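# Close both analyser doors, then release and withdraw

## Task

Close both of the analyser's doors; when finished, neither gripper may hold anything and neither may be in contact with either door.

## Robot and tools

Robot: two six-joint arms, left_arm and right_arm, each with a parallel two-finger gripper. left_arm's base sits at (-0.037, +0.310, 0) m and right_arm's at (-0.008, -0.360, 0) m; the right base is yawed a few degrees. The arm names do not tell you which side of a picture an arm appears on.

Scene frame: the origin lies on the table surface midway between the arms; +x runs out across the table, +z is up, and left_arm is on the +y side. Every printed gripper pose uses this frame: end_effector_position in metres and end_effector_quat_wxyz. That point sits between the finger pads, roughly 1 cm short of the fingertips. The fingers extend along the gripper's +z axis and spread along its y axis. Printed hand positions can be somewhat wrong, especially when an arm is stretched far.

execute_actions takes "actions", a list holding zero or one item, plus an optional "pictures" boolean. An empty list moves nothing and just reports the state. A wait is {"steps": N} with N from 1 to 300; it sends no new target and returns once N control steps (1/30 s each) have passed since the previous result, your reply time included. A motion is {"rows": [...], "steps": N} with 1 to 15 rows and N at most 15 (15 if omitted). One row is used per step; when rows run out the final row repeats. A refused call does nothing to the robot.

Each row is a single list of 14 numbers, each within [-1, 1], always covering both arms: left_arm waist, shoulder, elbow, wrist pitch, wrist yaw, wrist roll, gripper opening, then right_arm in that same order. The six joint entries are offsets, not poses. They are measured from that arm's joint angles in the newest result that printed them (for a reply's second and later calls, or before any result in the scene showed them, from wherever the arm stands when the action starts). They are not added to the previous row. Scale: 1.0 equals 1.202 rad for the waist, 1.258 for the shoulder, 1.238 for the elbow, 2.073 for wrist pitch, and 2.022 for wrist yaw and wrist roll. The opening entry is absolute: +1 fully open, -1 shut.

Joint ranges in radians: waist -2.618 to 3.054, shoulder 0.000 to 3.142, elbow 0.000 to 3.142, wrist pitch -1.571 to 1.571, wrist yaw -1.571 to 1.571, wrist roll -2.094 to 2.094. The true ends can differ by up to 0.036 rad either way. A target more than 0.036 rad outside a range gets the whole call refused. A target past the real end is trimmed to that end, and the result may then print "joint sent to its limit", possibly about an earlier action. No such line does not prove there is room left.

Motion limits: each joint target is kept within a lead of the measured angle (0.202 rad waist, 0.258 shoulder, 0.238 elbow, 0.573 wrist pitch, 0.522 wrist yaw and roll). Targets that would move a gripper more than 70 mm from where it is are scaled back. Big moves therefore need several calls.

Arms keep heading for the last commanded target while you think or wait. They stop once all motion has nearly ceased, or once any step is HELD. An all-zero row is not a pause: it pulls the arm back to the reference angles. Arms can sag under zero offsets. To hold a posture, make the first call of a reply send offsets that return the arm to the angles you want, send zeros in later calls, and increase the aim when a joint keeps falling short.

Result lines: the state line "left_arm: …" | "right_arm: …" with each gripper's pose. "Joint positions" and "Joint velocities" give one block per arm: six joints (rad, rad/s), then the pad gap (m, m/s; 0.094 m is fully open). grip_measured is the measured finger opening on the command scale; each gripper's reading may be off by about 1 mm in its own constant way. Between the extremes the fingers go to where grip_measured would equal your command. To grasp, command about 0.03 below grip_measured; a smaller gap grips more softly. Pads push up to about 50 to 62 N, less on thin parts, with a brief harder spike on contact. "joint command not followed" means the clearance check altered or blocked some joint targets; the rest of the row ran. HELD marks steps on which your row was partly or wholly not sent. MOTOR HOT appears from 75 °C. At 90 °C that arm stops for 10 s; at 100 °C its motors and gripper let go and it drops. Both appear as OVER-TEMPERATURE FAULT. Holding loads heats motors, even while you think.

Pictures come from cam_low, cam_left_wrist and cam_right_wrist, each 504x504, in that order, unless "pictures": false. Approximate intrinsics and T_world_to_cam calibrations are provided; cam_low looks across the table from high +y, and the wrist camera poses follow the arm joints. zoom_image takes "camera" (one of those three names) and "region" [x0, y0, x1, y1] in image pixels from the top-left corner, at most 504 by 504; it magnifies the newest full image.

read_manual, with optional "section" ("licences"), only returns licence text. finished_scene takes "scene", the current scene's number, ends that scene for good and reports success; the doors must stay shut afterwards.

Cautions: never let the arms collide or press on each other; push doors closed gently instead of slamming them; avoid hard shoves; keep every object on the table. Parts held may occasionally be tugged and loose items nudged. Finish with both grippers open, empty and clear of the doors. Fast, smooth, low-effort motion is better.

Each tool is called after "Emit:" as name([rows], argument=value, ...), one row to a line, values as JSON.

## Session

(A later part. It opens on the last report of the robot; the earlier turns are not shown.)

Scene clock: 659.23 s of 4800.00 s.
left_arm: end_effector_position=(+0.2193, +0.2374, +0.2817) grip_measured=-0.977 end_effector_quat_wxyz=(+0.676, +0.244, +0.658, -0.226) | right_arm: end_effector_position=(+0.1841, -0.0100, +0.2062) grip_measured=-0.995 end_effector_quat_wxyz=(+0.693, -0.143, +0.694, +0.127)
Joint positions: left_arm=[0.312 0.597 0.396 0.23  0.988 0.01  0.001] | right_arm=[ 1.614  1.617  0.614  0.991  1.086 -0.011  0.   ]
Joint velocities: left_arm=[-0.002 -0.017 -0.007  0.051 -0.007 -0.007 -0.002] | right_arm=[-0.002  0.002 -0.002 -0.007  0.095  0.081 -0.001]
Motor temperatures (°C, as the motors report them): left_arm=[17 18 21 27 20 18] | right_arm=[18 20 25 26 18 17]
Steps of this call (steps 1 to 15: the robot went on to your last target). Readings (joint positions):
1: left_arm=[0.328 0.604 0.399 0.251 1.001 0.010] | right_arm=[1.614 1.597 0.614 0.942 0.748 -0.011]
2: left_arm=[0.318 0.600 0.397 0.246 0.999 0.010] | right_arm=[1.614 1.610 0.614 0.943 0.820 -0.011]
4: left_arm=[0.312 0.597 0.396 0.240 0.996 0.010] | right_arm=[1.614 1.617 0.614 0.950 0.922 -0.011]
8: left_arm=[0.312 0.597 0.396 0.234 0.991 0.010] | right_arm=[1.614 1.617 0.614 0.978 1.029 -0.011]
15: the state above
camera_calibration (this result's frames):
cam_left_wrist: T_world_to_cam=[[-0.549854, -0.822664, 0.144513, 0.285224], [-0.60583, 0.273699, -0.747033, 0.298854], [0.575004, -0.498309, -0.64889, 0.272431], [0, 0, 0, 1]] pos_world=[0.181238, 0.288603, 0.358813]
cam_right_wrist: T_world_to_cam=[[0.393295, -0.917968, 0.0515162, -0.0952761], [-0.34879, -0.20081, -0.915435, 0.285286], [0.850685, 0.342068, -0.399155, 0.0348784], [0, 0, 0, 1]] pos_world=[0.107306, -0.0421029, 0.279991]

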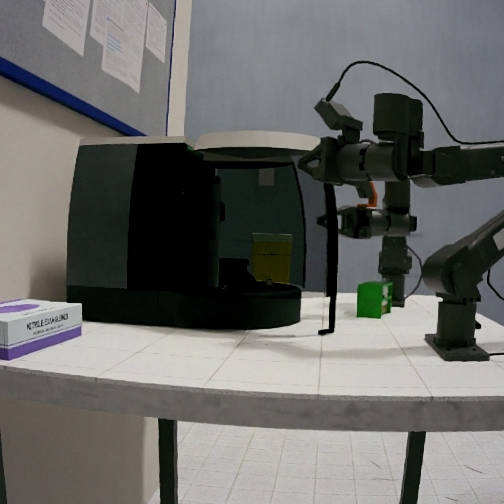

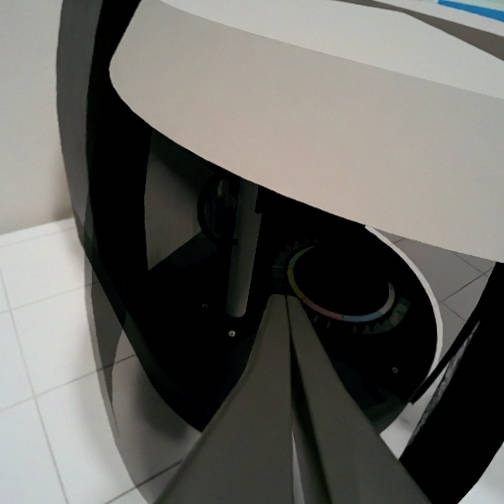

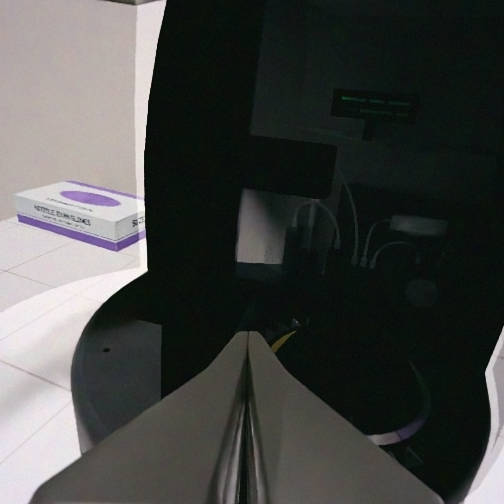

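Emit:
execute_actions([
  {"rows": [[0,0,0,0,0,0,-1,-0.015,0.004,0.033,0,0.008,0,-1],[0,0,0,0,0,0,-1,-0.025,0.008,0.038,0,0.004,0,-1],[0,0,0,0,0,0,-1,-0.035,0.013,0.044,0,0,0,-1],[0,0,0,0,0,0,-1,-0.044,0.018,0.05,0,-0.005,0,-1],[0,0,0,0,0,0,-1,-0.052,0.022,0.056,0,-0.01,0,-1],[0,0,0,0,0,0,-1,-0.059,0.026,0.061,0,-0.014,0,-1],[0,0,0,0,0,0,-1,-0.065,0.03,0.066,0,-0.018,0,-1],[0,0,0,0,0,0,-1,-0.071,0.033,0.07,0,-0.022,0,-1],[0,0,0,0,0,0,-1,-0.077,0.036,0.074,0,-0.026,0,-1],[0,0,0,0,0,0,-1,-0.083,0.039,0.078,0,-0.03,0,-1],[0,0,0,0,0,0,-1,-0.089,0.042,0.082,0,-0.033,0,-1],[0,0,0,0,0,0,-1,-0.094,0.045,0.086,0,-0.036,0,-1],[0,0,0,0,0,0,-1,-0.099,0.048,0.09,0,-0.039,0,-1],[0,0,0,0,0,0,-1,-0.104,0.051,0.094,0,-0.042,0,-1],[0,0,0,0,0,0,-1,-0.108,0.054,0.097,0,-0.045,0,-1]], "steps": 15},
], pictures=false)

Emit:
execute_actions([
  {"steps": 8},
])

Scene clock: 671.97 s of 4800.00 s.
left_arm: end_effector_position=(+0.2194, +0.2375, +0.2815) grip_measured=-0.977 end_effector_quat_wxyz=(+0.676, +0.244, +0.658, -0.226) | right_arm: end_effector_position=(+0.2140, -0.0090, +0.2161) grip_measured=-0.995 end_effector_quat_wxyz=(+0.701, -0.113, +0.694, +0.120)
Joint positions: left_arm=[0.312 0.597 0.396 0.229 0.988 0.01  0.001] | right_arm=[ 1.529  1.65   0.675  0.996  1.055 -0.011  0.   ]
Joint velocities: left_arm=[-0.017 -0.002 -0.007 -0.007 -0.022  0.051  0.   ] | right_arm=[-0.012 -0.012  0.012  0.022 -0.066 -0.066 -0.001]
Motor temperatures (°C, as the motors report them): left_arm=[17 18 21 27 20 18] | right_arm=[18 21 24 26 18 17]
Steps of this call (steps 1 to 30: the robot went on to your last target; steps 31 to 90: nothing new was sent; then 9.23 s passed at rest; steps 91 to 105: all 15 steps of this action). Readings (joint positions):
91: left_arm=[0.312 0.597 0.396 0.229 0.988 0.010] | right_arm=[1.613 1.617 0.614 0.994 1.100 -0.011]
92: left_arm=[0.312 0.597 0.396 0.229 0.988 0.010] | right_arm=[1.610 1.617 0.615 0.994 1.100 -0.011]
94: left_arm=[0.312 0.597 0.396 0.229 0.988 0.010] | right_arm=[1.595 1.620 0.625 0.994 1.098 -0.011]
98: left_arm=[0.312 0.597 0.396 0.229 0.988 0.010] | right_arm=[1.552 1.635 0.659 0.994 1.079 -0.011]
105: the state above

Scene clock: 672.23 s of 4800.00 s.
left_arm: end_effector_position=(+0.2194, +0.2375, +0.2815) grip_measured=-0.977 end_effector_quat_wxyz=(+0.676, +0.244, +0.658, -0.226) | right_arm: end_effector_position=(+0.2140, -0.0089, +0.2161) grip_measured=-0.995 end_effector_quat_wxyz=(+0.701, -0.114, +0.694, +0.120)
Joint positions: left_arm=[0.312 0.597 0.396 0.229 0.988 0.01  0.001] | right_arm=[ 1.529  1.65   0.675  0.996  1.054 -0.011  0.   ]
Joint velocities: left_arm=[ 0.002 -0.002 -0.012  0.037 -0.022  0.081 -0.   ] | right_arm=[ 0.012 -0.012 -0.022  0.066 -0.022 -0.007  0.001]
Motor temperatures (°C, as the motors report them): left_arm=[17 18 21 27 20 18] | right_arm=[18 21 24 26 18 17]
Steps of this call (steps 1 to 8: the robot went on to your last target). Readings (joint positions):
1: left_arm=[0.312 0.597 0.396 0.229 0.988 0.010] | right_arm=[1.529 1.650 0.675 0.996 1.054 -0.011]
2: left_arm=[0.312 0.597 0.396 0.229 0.988 0.010] | right_arm=[1.529 1.650 0.675 0.996 1.054 -0.011]
4: left_arm=[0.312 0.597 0.396 0.229 0.988 0.010] | right_arm=[1.529 1.650 0.675 0.996 1.054 -0.011]
8: the state above
camera_calibration (this result's frames):
cam_left_wrist: T_world_to_cam=[[-0.549383, -0.822822, 0.145406, 0.285005], [-0.606746, 0.273199, -0.746473, 0.298887], [0.574489, -0.498324, -0.649335, 0.272548], [0, 0, 0, 1]] pos_world=[0.181349, 0.28867, 0.358645]
cam_right_wrist: T_world_to_cam=[[0.343522, -0.938876, 0.0224791, -0.0897872], [-0.353692, -0.151511, -0.923009, 0.308117], [0.869997, 0.309123, -0.38412, 0.00542819], [0, 0, 0, 1]] pos_world=[0.1351, -0.039294, 0.288499]

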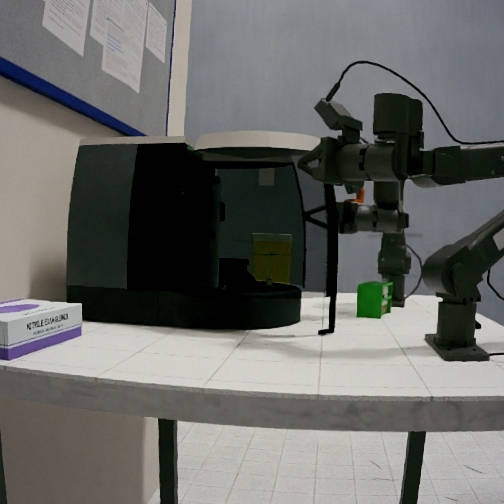

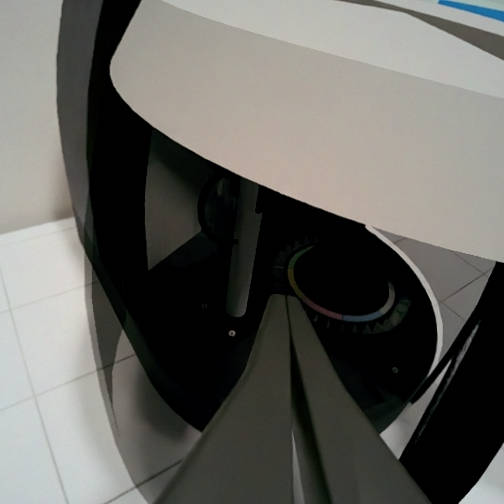

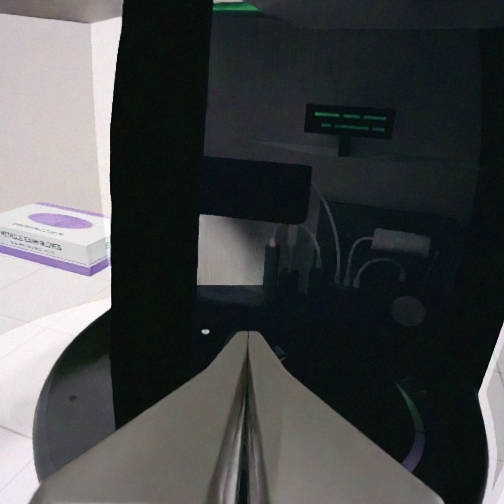

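Emit:
execute_actions([
  {"rows": [[0,0,0,0,0,0,-1,-0.04,0.028,0.05,0,-0.028,0,-1],[0,0,0,0,0,0,-1,-0.044,0.03,0.053,0,-0.028,0,-1],[0,0,0,0,0,0,-1,-0.048,0.032,0.056,0,-0.029,0,-1],[0,0,0,0,0,0,-1,-0.052,0.034,0.059,0,-0.03,0,-1],[0,0,0,0,0,0,-1,-0.056,0.036,0.062,0,-0.031,0,-1],[0,0,0,0,0,0,-1,-0.06,0.038,0.065,0,-0.032,0,-1],[0,0,0,0,0,0,-1,-0.064,0.04,0.068,0,-0.033,0,-1],[0,0,0,0,0,0,-1,-0.068,0.042,0.07,0,-0.034,0,-1],[0,0,0,0,0,0,-1,-0.072,0.044,0.072,0,-0.035,0,-1],[0,0,0,0,0,0,-1,-0.076,0.046,0.074,0,-0.036,0,-1],[0,0,0,0,0,0,-1,-0.08,0.048,0.076,0,-0.037,0,-1],[0,0,0,0,0,0,-1,-0.084,0.05,0.078,0,-0.038,0,-1]], "steps": 15},
])

Scene clock: 681.13 s of 4800.00 s.
left_arm: end_effector_position=(+0.2194, +0.2375, +0.2815) grip_measured=-0.977 end_effector_quat_wxyz=(+0.676, +0.244, +0.658, -0.226) | right_arm: end_effector_position=(+0.2153, -0.0056, +0.2178) grip_measured=-0.995 end_effector_quat_wxyz=(+0.702, -0.108, +0.693, +0.122)
Joint positions: left_arm=[0.312 0.597 0.396 0.229 0.988 0.01  0.001] | right_arm=[ 1.528  1.666  0.693  1.006  1.059 -0.011  0.   ]
Joint velocities: left_arm=[-0.007  0.022  0.002  0.022 -0.022 -0.081 -0.   ] | right_arm=[-0.017 -0.007 -0.012  0.007  0.007 -0.066  0.   ]
Motor temperatures (°C, as the motors report them): left_arm=[17 18 21 27 20 18] | right_arm=[18 21 25 26 18 17]
Steps of this call (steps 1 to 15: the robot went on to your last target; steps 16 to 90: nothing new was sent; then 5.40 s passed at rest; steps 91 to 105: all 15 steps of this action). Readings (joint positions):
91: left_arm=[0.312 0.597 0.396 0.229 0.988 0.010] | right_arm=[1.529 1.650 0.675 0.997 1.054 -0.011]
92: left_arm=[0.312 0.597 0.396 0.229 0.988 0.010] | right_arm=[1.528 1.651 0.677 0.997 1.055 -0.011]
94: left_arm=[0.312 0.597 0.396 0.229 0.988 0.010] | right_arm=[1.528 1.656 0.682 0.998 1.055 -0.011]
98: left_arm=[0.312 0.597 0.396 0.229 0.988 0.010] | right_arm=[1.528 1.660 0.688 1.001 1.055 -0.011]
105: the state above
camera_calibration (this result's frames):
cam_left_wrist: T_world_to_cam=[[-0.549383, -0.822822, 0.145406, 0.285005], [-0.606746, 0.273199, -0.746473, 0.298887], [0.574489, -0.498324, -0.649335, 0.272548], [0, 0, 0, 1]] pos_world=[0.181349, 0.28867, 0.358645]
cam_right_wrist: T_world_to_cam=[[0.33811, -0.941027, 0.0122267, -0.0837737], [-0.352633, -0.138724, -0.925422, 0.311106], [0.872543, 0.308582, -0.378742, 0.00215913], [0, 0, 0, 1]] pos_world=[0.136147, -0.0363415, 0.289747]

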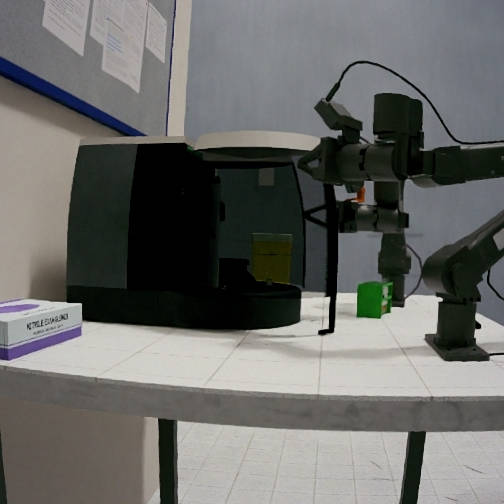

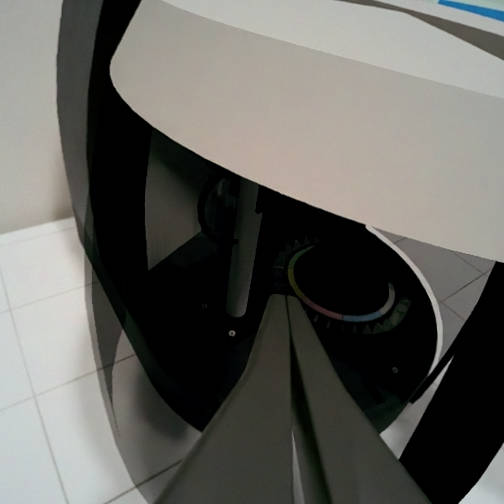

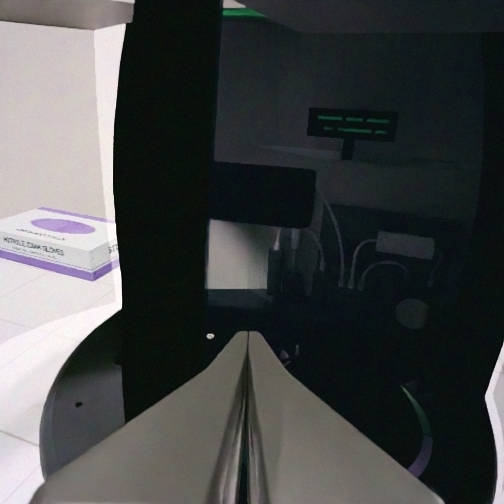

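Emit:
execute_actions([
  {"rows": [[-0.015,0,0,-0.005,-0.04,0,-1,0,0,0.03,0,0,0,-1],[-0.04,0,0,-0.005,-0.075,0,-1,0.04,-0.02,0.03,-0.02,0,0,-1],[-0.075,0,0,-0.01,-0.105,0,-1,0.07,-0.06,0.04,-0.06,0,0,-1],[-0.115,0,0,-0.01,-0.133,0,-1,0.08,-0.12,0.055,-0.11,-0.02,0,-1],[-0.155,0,0,-0.01,-0.16,0,-1,0.08,-0.19,0.075,-0.17,-0.05,0,-1],[-0.195,0,0,-0.01,-0.187,0,-1,0.07,-0.26,0.095,-0.23,-0.09,0,-1],[-0.235,0,0,-0.01,-0.214,0,-1,0.04,-0.33,0.115,-0.29,-0.13,0,-1],[-0.275,0,0,-0.01,-0.24,0,-1,0,-0.4,0.135,-0.35,-0.18,0,-1],[-0.315,0,0,-0.01,-0.265,0,-1,-0.05,-0.47,0.155,-0.41,-0.23,0,-1],[-0.355,0,0,-0.01,-0.29,0,-1,-0.11,-0.54,0.175,-0.47,-0.28,0,-1],[-0.395,0,0,-0.01,-0.312,0,-1,-0.18,-0.61,0.195,-0.53,-0.33,0,-1],[-0.435,0,0,-0.01,-0.33,0,-1,-0.26,-0.68,0.215,-0.59,-0.38,0,-1],[-0.475,0,0,-0.01,-0.34,0,-1,-0.35,-0.75,0.235,-0.65,-0.43,0,-1],[-0.515,0,0,-0.01,-0.34,0,-1,-0.44,-0.81,0.25,-0.7,-0.48,0,-1],[-0.548,0,0,-0.01,-0.34,0,-1,-0.52,-0.847,0.26,-0.727,-0.524,0,-1]], "steps": 15},
], pictures=false)

Emit:
execute_actions([
  {"steps": 15},
])

Scene clock: 708.17 s of 4800.00 s.
left_arm: end_effector_position=(+0.2215, +0.1667, +0.2830) grip_measured=-0.977 end_effector_quat_wxyz=(+0.677, +0.239, +0.657, -0.231) | right_arm: end_effector_position=(+0.2132, -0.1275, +0.4286) grip_measured=-0.995 end_effector_quat_wxyz=(+0.699, -0.200, +0.645, +0.236)
Joint positions: left_arm=[-0.266  0.597  0.396  0.227  0.41   0.01   0.001] | right_arm=[ 1.164  0.845  0.97  -0.029  0.394 -0.011  0.   ]
Joint velocities: left_arm=[-1.326 -0.002 -0.017  0.037 -0.711 -0.007  0.001] | right_arm=[-2.039 -2.352  0.545 -2.44  -2.19   0.037 -0.   ]
Motor temperatures (°C, as the motors report them): left_arm=[17 18 21 27 20 18] | right_arm=[20 20 26 26 19 17]
Steps of this call (steps 1 to 15: the robot went on to your last target; steps 16 to 90: nothing new was sent; then 23.53 s passed at rest; steps 91 to 105: all 15 steps of this action). Readings (joint positions):
91: left_arm=[0.310 0.597 0.396 0.229 0.978 0.010] | right_arm=[1.536 1.666 0.693 1.008 1.067 -0.011]
92: left_arm=[0.301 0.597 0.396 0.229 0.954 0.010] | right_arm=[1.543 1.666 0.694 1.004 1.066 -0.011]
94: left_arm=[0.252 0.597 0.396 0.229 0.882 0.010] | right_arm=[1.570 1.639 0.699 0.943 1.061 -0.011]
98: left_arm=[0.070 0.597 0.396 0.228 0.704 0.010] | right_arm=[1.598 1.409 0.756 0.642 0.926 -0.011]
105: the state above

Scene clock: 708.67 s of 4800.00 s.
left_arm: end_effector_position=(+0.2210, +0.1607, +0.2831) grip_measured=-0.977 end_effector_quat_wxyz=(+0.680, +0.231, +0.659, -0.225) | right_arm: end_effector_position=(+0.1716, -0.1909, +0.4145) grip_measured=-0.995 end_effector_quat_wxyz=(+0.648, -0.266, +0.669, +0.248)
Joint positions: left_arm=[-0.34   0.597  0.396  0.227  0.315  0.01   0.001] | right_arm=[ 0.914  0.595  1.027 -0.469  0.027 -0.011  0.   ]
Joint velocities: left_arm=[ 0.022 -0.002  0.007 -0.022 -0.051  0.037 -0.   ] | right_arm=[-0.007  0.007  0.012 -0.183 -0.11  -0.051 -0.001]
Motor temperatures (°C, as the motors report them): left_arm=[17 18 21 27 20 18] | right_arm=[19 20 26 26 19 17]
Steps of this call (steps 1 to 15: the robot went on to your last target). Readings (joint positions):
1: left_arm=[-0.304 0.597 0.396 0.227 0.393 0.010] | right_arm=[1.094 0.764 0.985 -0.103 0.326 -0.011]
2: left_arm=[-0.326 0.597 0.396 0.227 0.380 0.010] | right_arm=[1.024 0.689 0.996 -0.167 0.268 -0.011]
4: left_arm=[-0.340 0.597 0.396 0.227 0.358 0.010] | right_arm=[0.932 0.587 1.017 -0.256 0.191 -0.011]
8: left_arm=[-0.340 0.597 0.396 0.227 0.331 0.010] | right_arm=[0.914 0.567 1.027 -0.364 0.088 -0.011]
15: the state above
camera_calibration (this result's frames):
cam_left_wrist: T_world_to_cam=[[-0.532586, -0.83094, 0.160906, 0.215725], [-0.613237, 0.247814, -0.750019, 0.328545], [0.583346, -0.498123, -0.641546, 0.230217], [0, 0, 0, 1]] pos_world=[0.182072, 0.212513, 0.359398]
cam_right_wrist: T_world_to_cam=[[0.691949, -0.720799, 0.0406828, -0.276212], [-0.283317, -0.322945, -0.903016, 0.395582], [0.664032, 0.613315, -0.427676, 0.286229], [0, 0, 0, 1]] pos_world=[0.113134, -0.246891, 0.490867]

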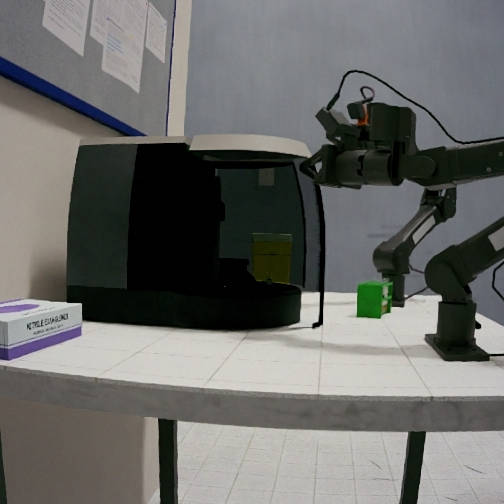

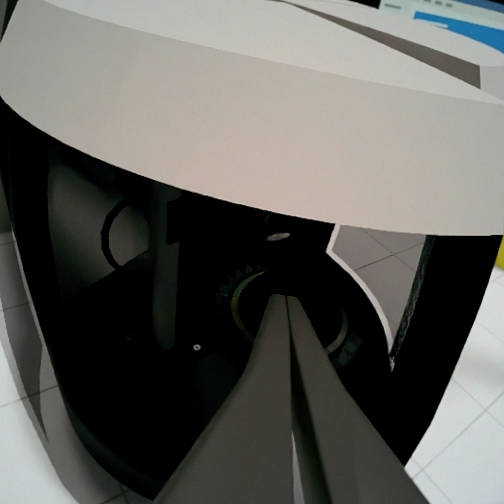

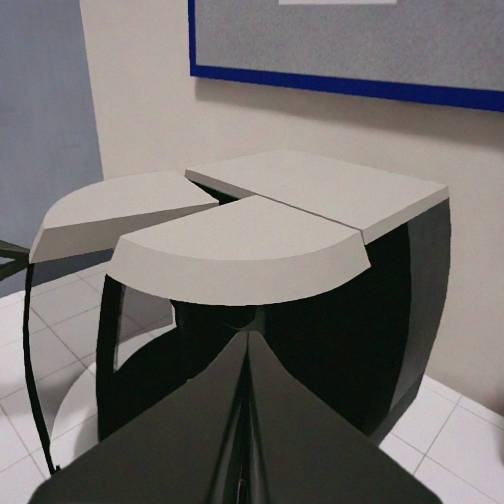

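Emit:
execute_actions([
  {"rows": [[-0.012,0.018,0.005,0.008,-0.007,0,-1,0,0,0,-0.015,-0.013,0,-1],[-0.018,0.033,0.007,0.015,-0.007,0,-1,0,0,0,-0.015,-0.013,0,-1],[-0.024,0.048,0.009,0.022,-0.007,0,-1,0,0,0,-0.015,-0.013,0,-1],[-0.03,0.063,0.011,0.029,-0.007,0,-1,0,0,0,-0.015,-0.013,0,-1],[-0.036,0.077,0.012,0.036,-0.007,0,-1,0,0,0,-0.015,-0.013,0,-1],[-0.041,0.09,0.013,0.043,-0.007,0,-1,0,0,0,-0.015,-0.013,0,-1],[-0.046,0.102,0.014,0.049,-0.007,0,-1,0,0,0,-0.015,-0.013,0,-1],[-0.051,0.113,0.015,0.055,-0.007,0,-1,0,0,0,-0.015,-0.013,0,-1],[-0.055,0.123,0.016,0.06,-0.007,0,-1,0,0,0,-0.015,-0.013,0,-1],[-0.059,0.132,0.017,0.064,-0.007,0,-1,0,0,0,-0.015,-0.013,0,-1],[-0.062,0.14,0.018,0.068,-0.007,0,-1,0,0,0,-0.015,-0.013,0,-1],[-0.065,0.147,0.019,0.071,-0.007,0,-1,0,0,0,-0.015,-0.013,0,-1],[-0.068,0.154,0.02,0.074,-0.007,0,-1,0,0,0,-0.015,-0.013,0,-1],[-0.071,0.16,0.02,0.077,-0.007,0,-1,0,0,0,-0.015,-0.013,0,-1],[-0.073,0.165,0.02,0.08,-0.007,0,-1,0,0,0,-0.015,-0.013,0,-1]], "steps": 15},
], pictures=false)

Emit:
execute_actions([
  {"steps": 8},
])

Scene clock: 723.70 s of 4800.00 s.
left_arm: end_effector_position=(+0.2359, +0.1309, +0.2598) grip_measured=-0.977 end_effector_quat_wxyz=(+0.650, +0.255, +0.672, -0.247) | right_arm: end_effector_position=(+0.1696, -0.1891, +0.4106) grip_measured=-0.995 end_effector_quat_wxyz=(+0.641, -0.273, +0.672, +0.251)
Joint positions: left_arm=[-0.415  0.783  0.396  0.353  0.309  0.01   0.001] | right_arm=[ 0.914  0.595  1.027 -0.484  0.012 -0.011  0.   ]
Joint velocities: left_arm=[-0.09   0.183  0.012  0.242 -0.007 -0.051 -0.001] | right_arm=[ 0.017  0.002 -0.012 -0.051  0.007 -0.037 -0.001]
Motor temperatures (°C, as the motors report them): left_arm=[17 18 21 28 20 18] | right_arm=[19 20 24 26 19 17]
Steps of this call (steps 1 to 30: the robot went on to your last target; steps 31 to 90: nothing new was sent; then 11.53 s passed at rest; steps 91 to 105: all 15 steps of this action). Readings (joint positions):
91: left_arm=[-0.341 0.599 0.396 0.228 0.310 0.010] | right_arm=[0.914 0.595 1.027 -0.484 0.012 -0.011]
92: left_arm=[-0.345 0.604 0.396 0.233 0.309 0.010] | right_arm=[0.914 0.595 1.027 -0.484 0.012 -0.011]
94: left_arm=[-0.356 0.629 0.396 0.254 0.309 0.010] | right_arm=[0.914 0.595 1.027 -0.484 0.012 -0.011]
98: left_arm=[-0.384 0.702 0.396 0.296 0.309 0.010] | right_arm=[0.914 0.595 1.027 -0.484 0.012 -0.011]
105: the state above

Scene clock: 723.97 s of 4800.00 s.
left_arm: end_effector_position=(+0.2368, +0.1287, +0.2611) grip_measured=-0.977 end_effector_quat_wxyz=(+0.653, +0.256, +0.668, -0.249) | right_arm: end_effector_position=(+0.1696, -0.1891, +0.4106) grip_measured=-0.995 end_effector_quat_wxyz=(+0.641, -0.273, +0.672, +0.251)
Joint positions: left_arm=[-0.42   0.796  0.396  0.375  0.309  0.01   0.001] | right_arm=[ 0.914  0.595  1.027 -0.484  0.012 -0.011  0.   ]
Joint velocities: left_arm=[ 0.002 -0.007  0.007  0.037 -0.007 -0.022  0.   ] | right_arm=[-0.007 -0.012  0.002 -0.007  0.007 -0.007  0.001]
Motor temperatures (°C, as the motors report them): left_arm=[17 18 21 28 20 18] | right_arm=[19 20 24 26 19 17]
Steps of this call (steps 1 to 8: the robot went on to your last target). Readings (joint positions):
1: left_arm=[-0.418 0.789 0.396 0.360 0.309 0.010] | right_arm=[0.914 0.595 1.027 -0.484 0.012 -0.011]
2: left_arm=[-0.420 0.793 0.396 0.364 0.309 0.010] | right_arm=[0.914 0.595 1.027 -0.484 0.012 -0.011]
4: left_arm=[-0.420 0.796 0.396 0.368 0.309 0.010] | right_arm=[0.914 0.595 1.027 -0.484 0.012 -0.011]
8: the state above
camera_calibration (this result's frames):
cam_left_wrist: T_world_to_cam=[[-0.585093, -0.792524, 0.171963, 0.205724], [-0.627343, 0.307945, -0.71527, 0.316141], [0.513914, -0.526379, -0.677361, 0.220357], [0, 0, 0, 1]] pos_world=[0.205451, 0.181679, 0.340011]
cam_right_wrist: T_world_to_cam=[[0.703054, -0.710011, 0.0399906, -0.272965], [-0.288925, -0.336573, -0.896237, 0.3877], [0.649798, 0.618548, -0.441769, 0.293931], [0, 0, 0, 1]] pos_world=[0.112929, -0.24513, 0.488237]

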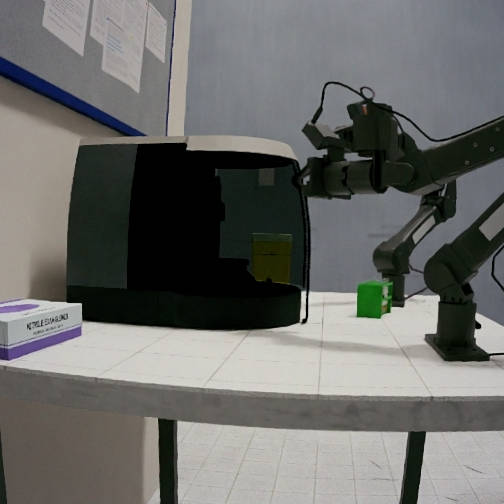

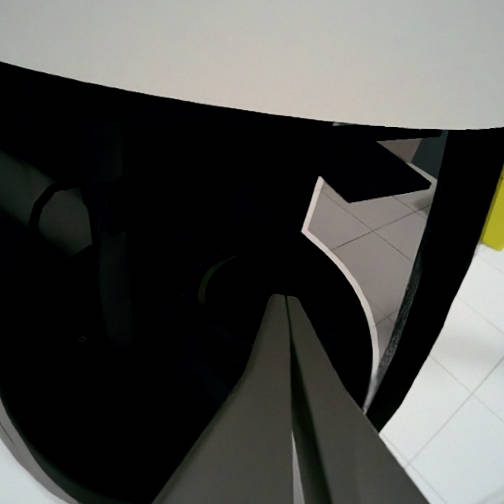

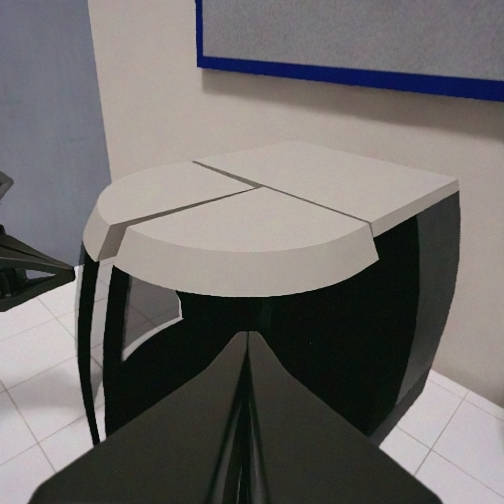

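Emit:
execute_actions([
  {"rows": [[-0.007,0.015,0.022,0.012,-0.005,0,-1,0,0,0,0,0,0,-1],[-0.007,0.022,0.024,0.015,-0.005,0,-1,0,0,0,0,0,0,-1],[-0.007,0.029,0.026,0.018,-0.005,0,-1,0,0,0,0,0,0,-1],[-0.007,0.036,0.028,0.021,-0.005,0,-1,0,0,0,0,0,0,-1],[-0.007,0.043,0.03,0.024,-0.005,0,-1,0,0,0,0,0,0,-1],[-0.007,0.05,0.032,0.027,-0.005,0,-1,0,0,0,0,0,0,-1],[-0.007,0.057,0.034,0.03,-0.005,0,-1,0,0,0,0,0,0,-1],[-0.007,0.064,0.036,0.033,-0.005,0,-1,0,0,0,0,0,0,-1],[-0.007,0.07,0.038,0.036,-0.005,0,-1,0,0,0,0,0,0,-1],[-0.007,0.076,0.04,0.039,-0.005,0,-1,0,0,0,0,0,0,-1],[-0.007,0.082,0.042,0.042,-0.005,0,-1,0,0,0,0,0,0,-1],[-0.007,0.088,0.044,0.044,-0.005,0,-1,0,0,0,0,0,0,-1]], "steps": 15},
])

Scene clock: 735.40 s of 4800.00 s.
left_arm: end_effector_position=(+0.2446, +0.1204, +0.2637) grip_measured=-0.978 end_effector_quat_wxyz=(+0.655, +0.264, +0.660, -0.257) | right_arm: end_effector_position=(+0.1696, -0.1891, +0.4106) grip_measured=-0.995 end_effector_quat_wxyz=(+0.641, -0.273, +0.672, +0.251)
Joint positions: left_arm=[-0.423  0.87   0.413  0.447  0.33   0.01   0.001] | right_arm=[ 0.914  0.595  1.027 -0.484  0.012 -0.011  0.   ]
Joint velocities: left_arm=[-0.022  0.037  0.007  0.022  0.051  0.037 -0.   ] | right_arm=[ 0.007 -0.012 -0.012 -0.007  0.037 -0.007 -0.001]
Motor temperatures (°C, as the motors report them): left_arm=[17 18 22 29 20 18] | right_arm=[18 20 24 27 18 17]
Steps of this call (steps 1 to 30: the robot went on to your last target; steps 31 to 90: nothing new was sent; then 7.93 s passed at rest; steps 91 to 105: all 15 steps of this action). Readings (joint positions):
91: left_arm=[-0.420 0.797 0.396 0.380 0.309 0.010] | right_arm=[0.914 0.595 1.027 -0.484 0.012 -0.011]
92: left_arm=[-0.420 0.801 0.396 0.384 0.309 0.010] | right_arm=[0.914 0.595 1.027 -0.484 0.012 -0.011]
94: left_arm=[-0.422 0.813 0.396 0.396 0.309 0.010] | right_arm=[0.914 0.595 1.027 -0.484 0.012 -0.011]
98: left_arm=[-0.423 0.850 0.404 0.415 0.309 0.010] | right_arm=[0.914 0.595 1.027 -0.484 0.012 -0.011]
105: the state above
camera_calibration (this result's frames):
cam_left_wrist: T_world_to_cam=[[-0.606002, -0.777314, 0.16895, 0.207264], [-0.610027, 0.317819, -0.72585, 0.322828], [0.510518, -0.542931, -0.666781, 0.213796], [0, 0, 0, 1]] pos_world=[0.213389, 0.174585, 0.341863]
cam_right_wrist: T_world_to_cam=[[0.703054, -0.710011, 0.0399906, -0.272965], [-0.288925, -0.336573, -0.896237, 0.3877], [0.649798, 0.618548, -0.441769, 0.293931], [0, 0, 0, 1]] pos_world=[0.112929, -0.24513, 0.488237]

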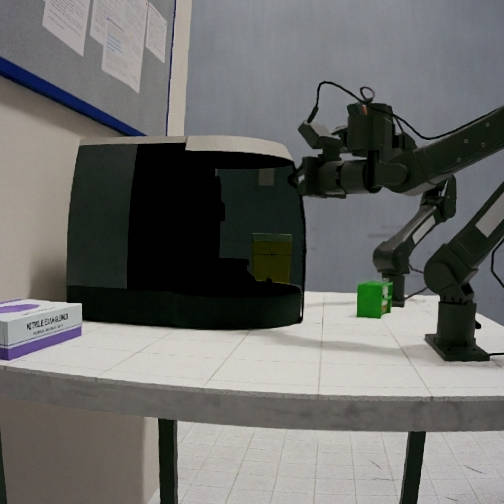

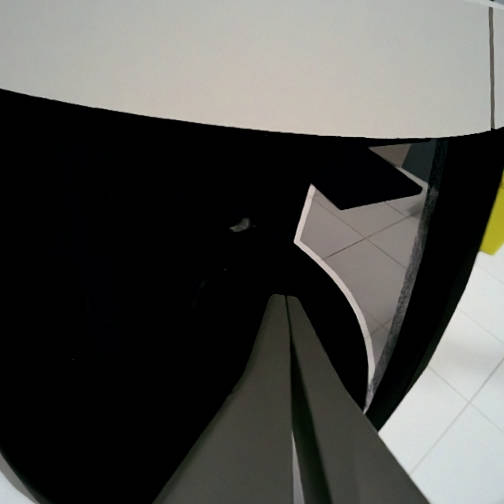

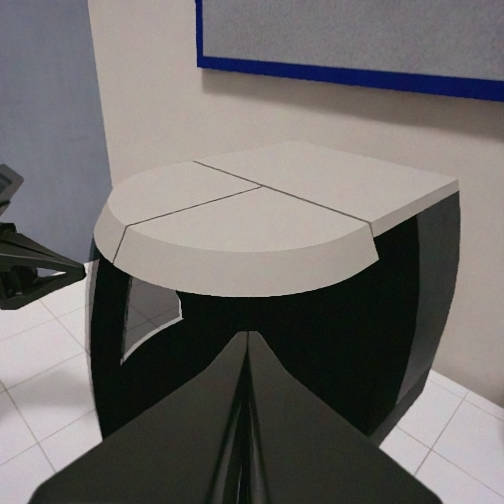

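Both doors are flush. Back off the left arm.

Emit:
execute_actions([
  {"rows": [[0,-0.02,0,-0.01,0,0,-1,0,0,0,0,0,0,-1],[0,-0.05,0,-0.025,0,0,-1,0,0,0,0,0,0,-1],[0,-0.09,0,-0.045,0,0,-1,0,0,0,0,0,0,-1],[0,-0.13,0,-0.065,0,0,-1,0,0,0,0,0,0,-1],[0,-0.17,0,-0.085,0,0,-1,0,0,0,0,0,0,-1],[0,-0.21,0,-0.105,0,0,-1,0,0,0,0,0,0,-1],[0,-0.25,0,-0.125,0,0,-1,0,0,0,0,0,0,-1],[0,-0.28,0,-0.14,0,0,-1,0,0,0,0,0,0,-1],[0,-0.3,0,-0.15,0,0,-1,0,0,0,0,0,0,-1]], "steps": 15},
])

Scene clock: 740.30 s of 4800.00 s.
left_arm: end_effector_position=(+0.1882, +0.1448, +0.3122) grip_measured=-0.978 end_effector_quat_wxyz=(+0.698, +0.263, +0.612, -0.260) | right_arm: end_effector_position=(+0.1696, -0.1891, +0.4106) grip_measured=-0.995 end_effector_quat_wxyz=(+0.641, -0.273, +0.672, +0.251)
Joint positions: left_arm=[-0.423  0.495  0.414  0.199  0.336  0.01   0.001] | right_arm=[ 0.914  0.595  1.027 -0.484  0.012 -0.011  0.   ]
Joint velocities: left_arm=[ 0.002 -0.002  0.007 -0.432 -0.037 -0.051  0.001] | right_arm=[ 0.002 -0.012 -0.007 -0.095  0.037 -0.051 -0.001]
Motor temperatures (°C, as the motors report them): left_arm=[17 18 22 29 20 18] | right_arm=[18 20 24 27 18 17]
Steps of this call (steps 1 to 30: the robot went on to your last target; steps 31 to 90: nothing new was sent; then 1.40 s passed at rest; steps 91 to 105: all 15 steps of this action). Readings (joint positions):
91: left_arm=[-0.423 0.872 0.414 0.458 0.337 0.010] | right_arm=[0.914 0.595 1.027 -0.484 0.012 -0.011]
92: left_arm=[-0.423 0.864 0.414 0.449 0.337 0.010] | right_arm=[0.914 0.595 1.027 -0.484 0.012 -0.011]
94: left_arm=[-0.423 0.815 0.414 0.404 0.336 0.010] | right_arm=[0.914 0.595 1.027 -0.484 0.012 -0.011]
98: left_arm=[-0.423 0.617 0.414 0.293 0.336 0.010] | right_arm=[0.914 0.595 1.027 -0.484 0.012 -0.011]
105: the state above
camera_calibration (this result's frames):
cam_left_wrist: T_world_to_cam=[[-0.628346, -0.765728, 0.137269, 0.196335], [-0.518541, 0.280722, -0.807657, 0.32957], [0.579911, -0.578668, -0.573452, 0.251091], [0, 0, 0, 1]] pos_world=[0.148651, 0.20312, 0.383218]
cam_right_wrist: T_world_to_cam=[[0.703054, -0.710011, 0.0399906, -0.272965], [-0.288925, -0.336573, -0.896237, 0.3877], [0.649798, 0.618548, -0.441769, 0.293931], [0, 0, 0, 1]] pos_world=[0.112929, -0.24513, 0.488237]

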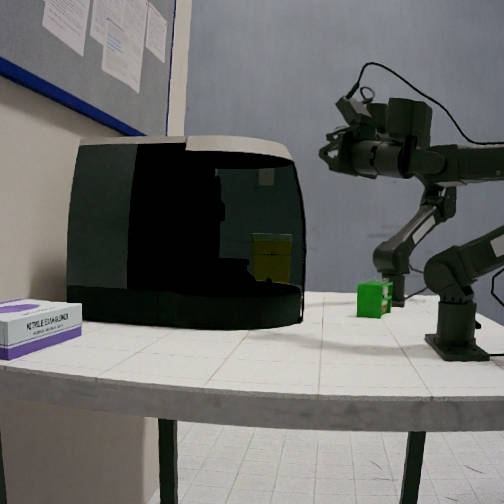

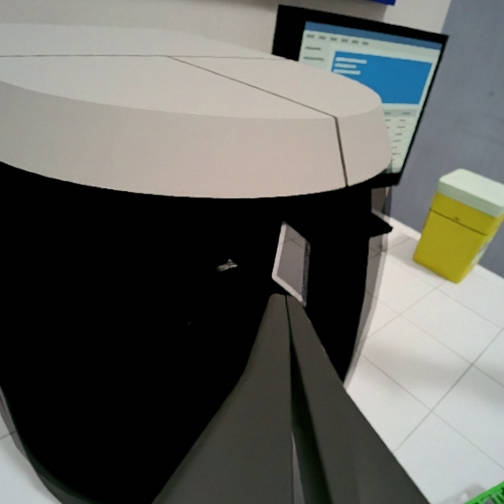

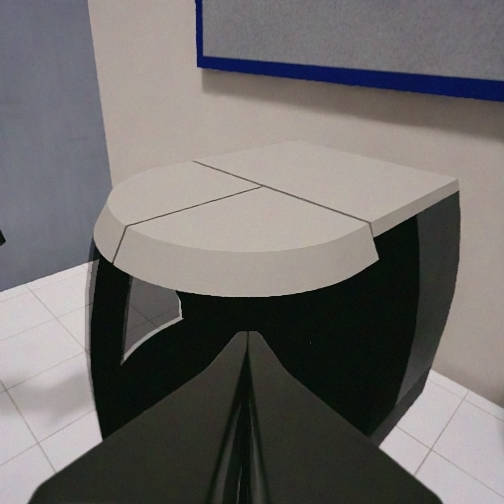

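Emit:
finished_scene(scene=1)

The scene is finished: the task was done.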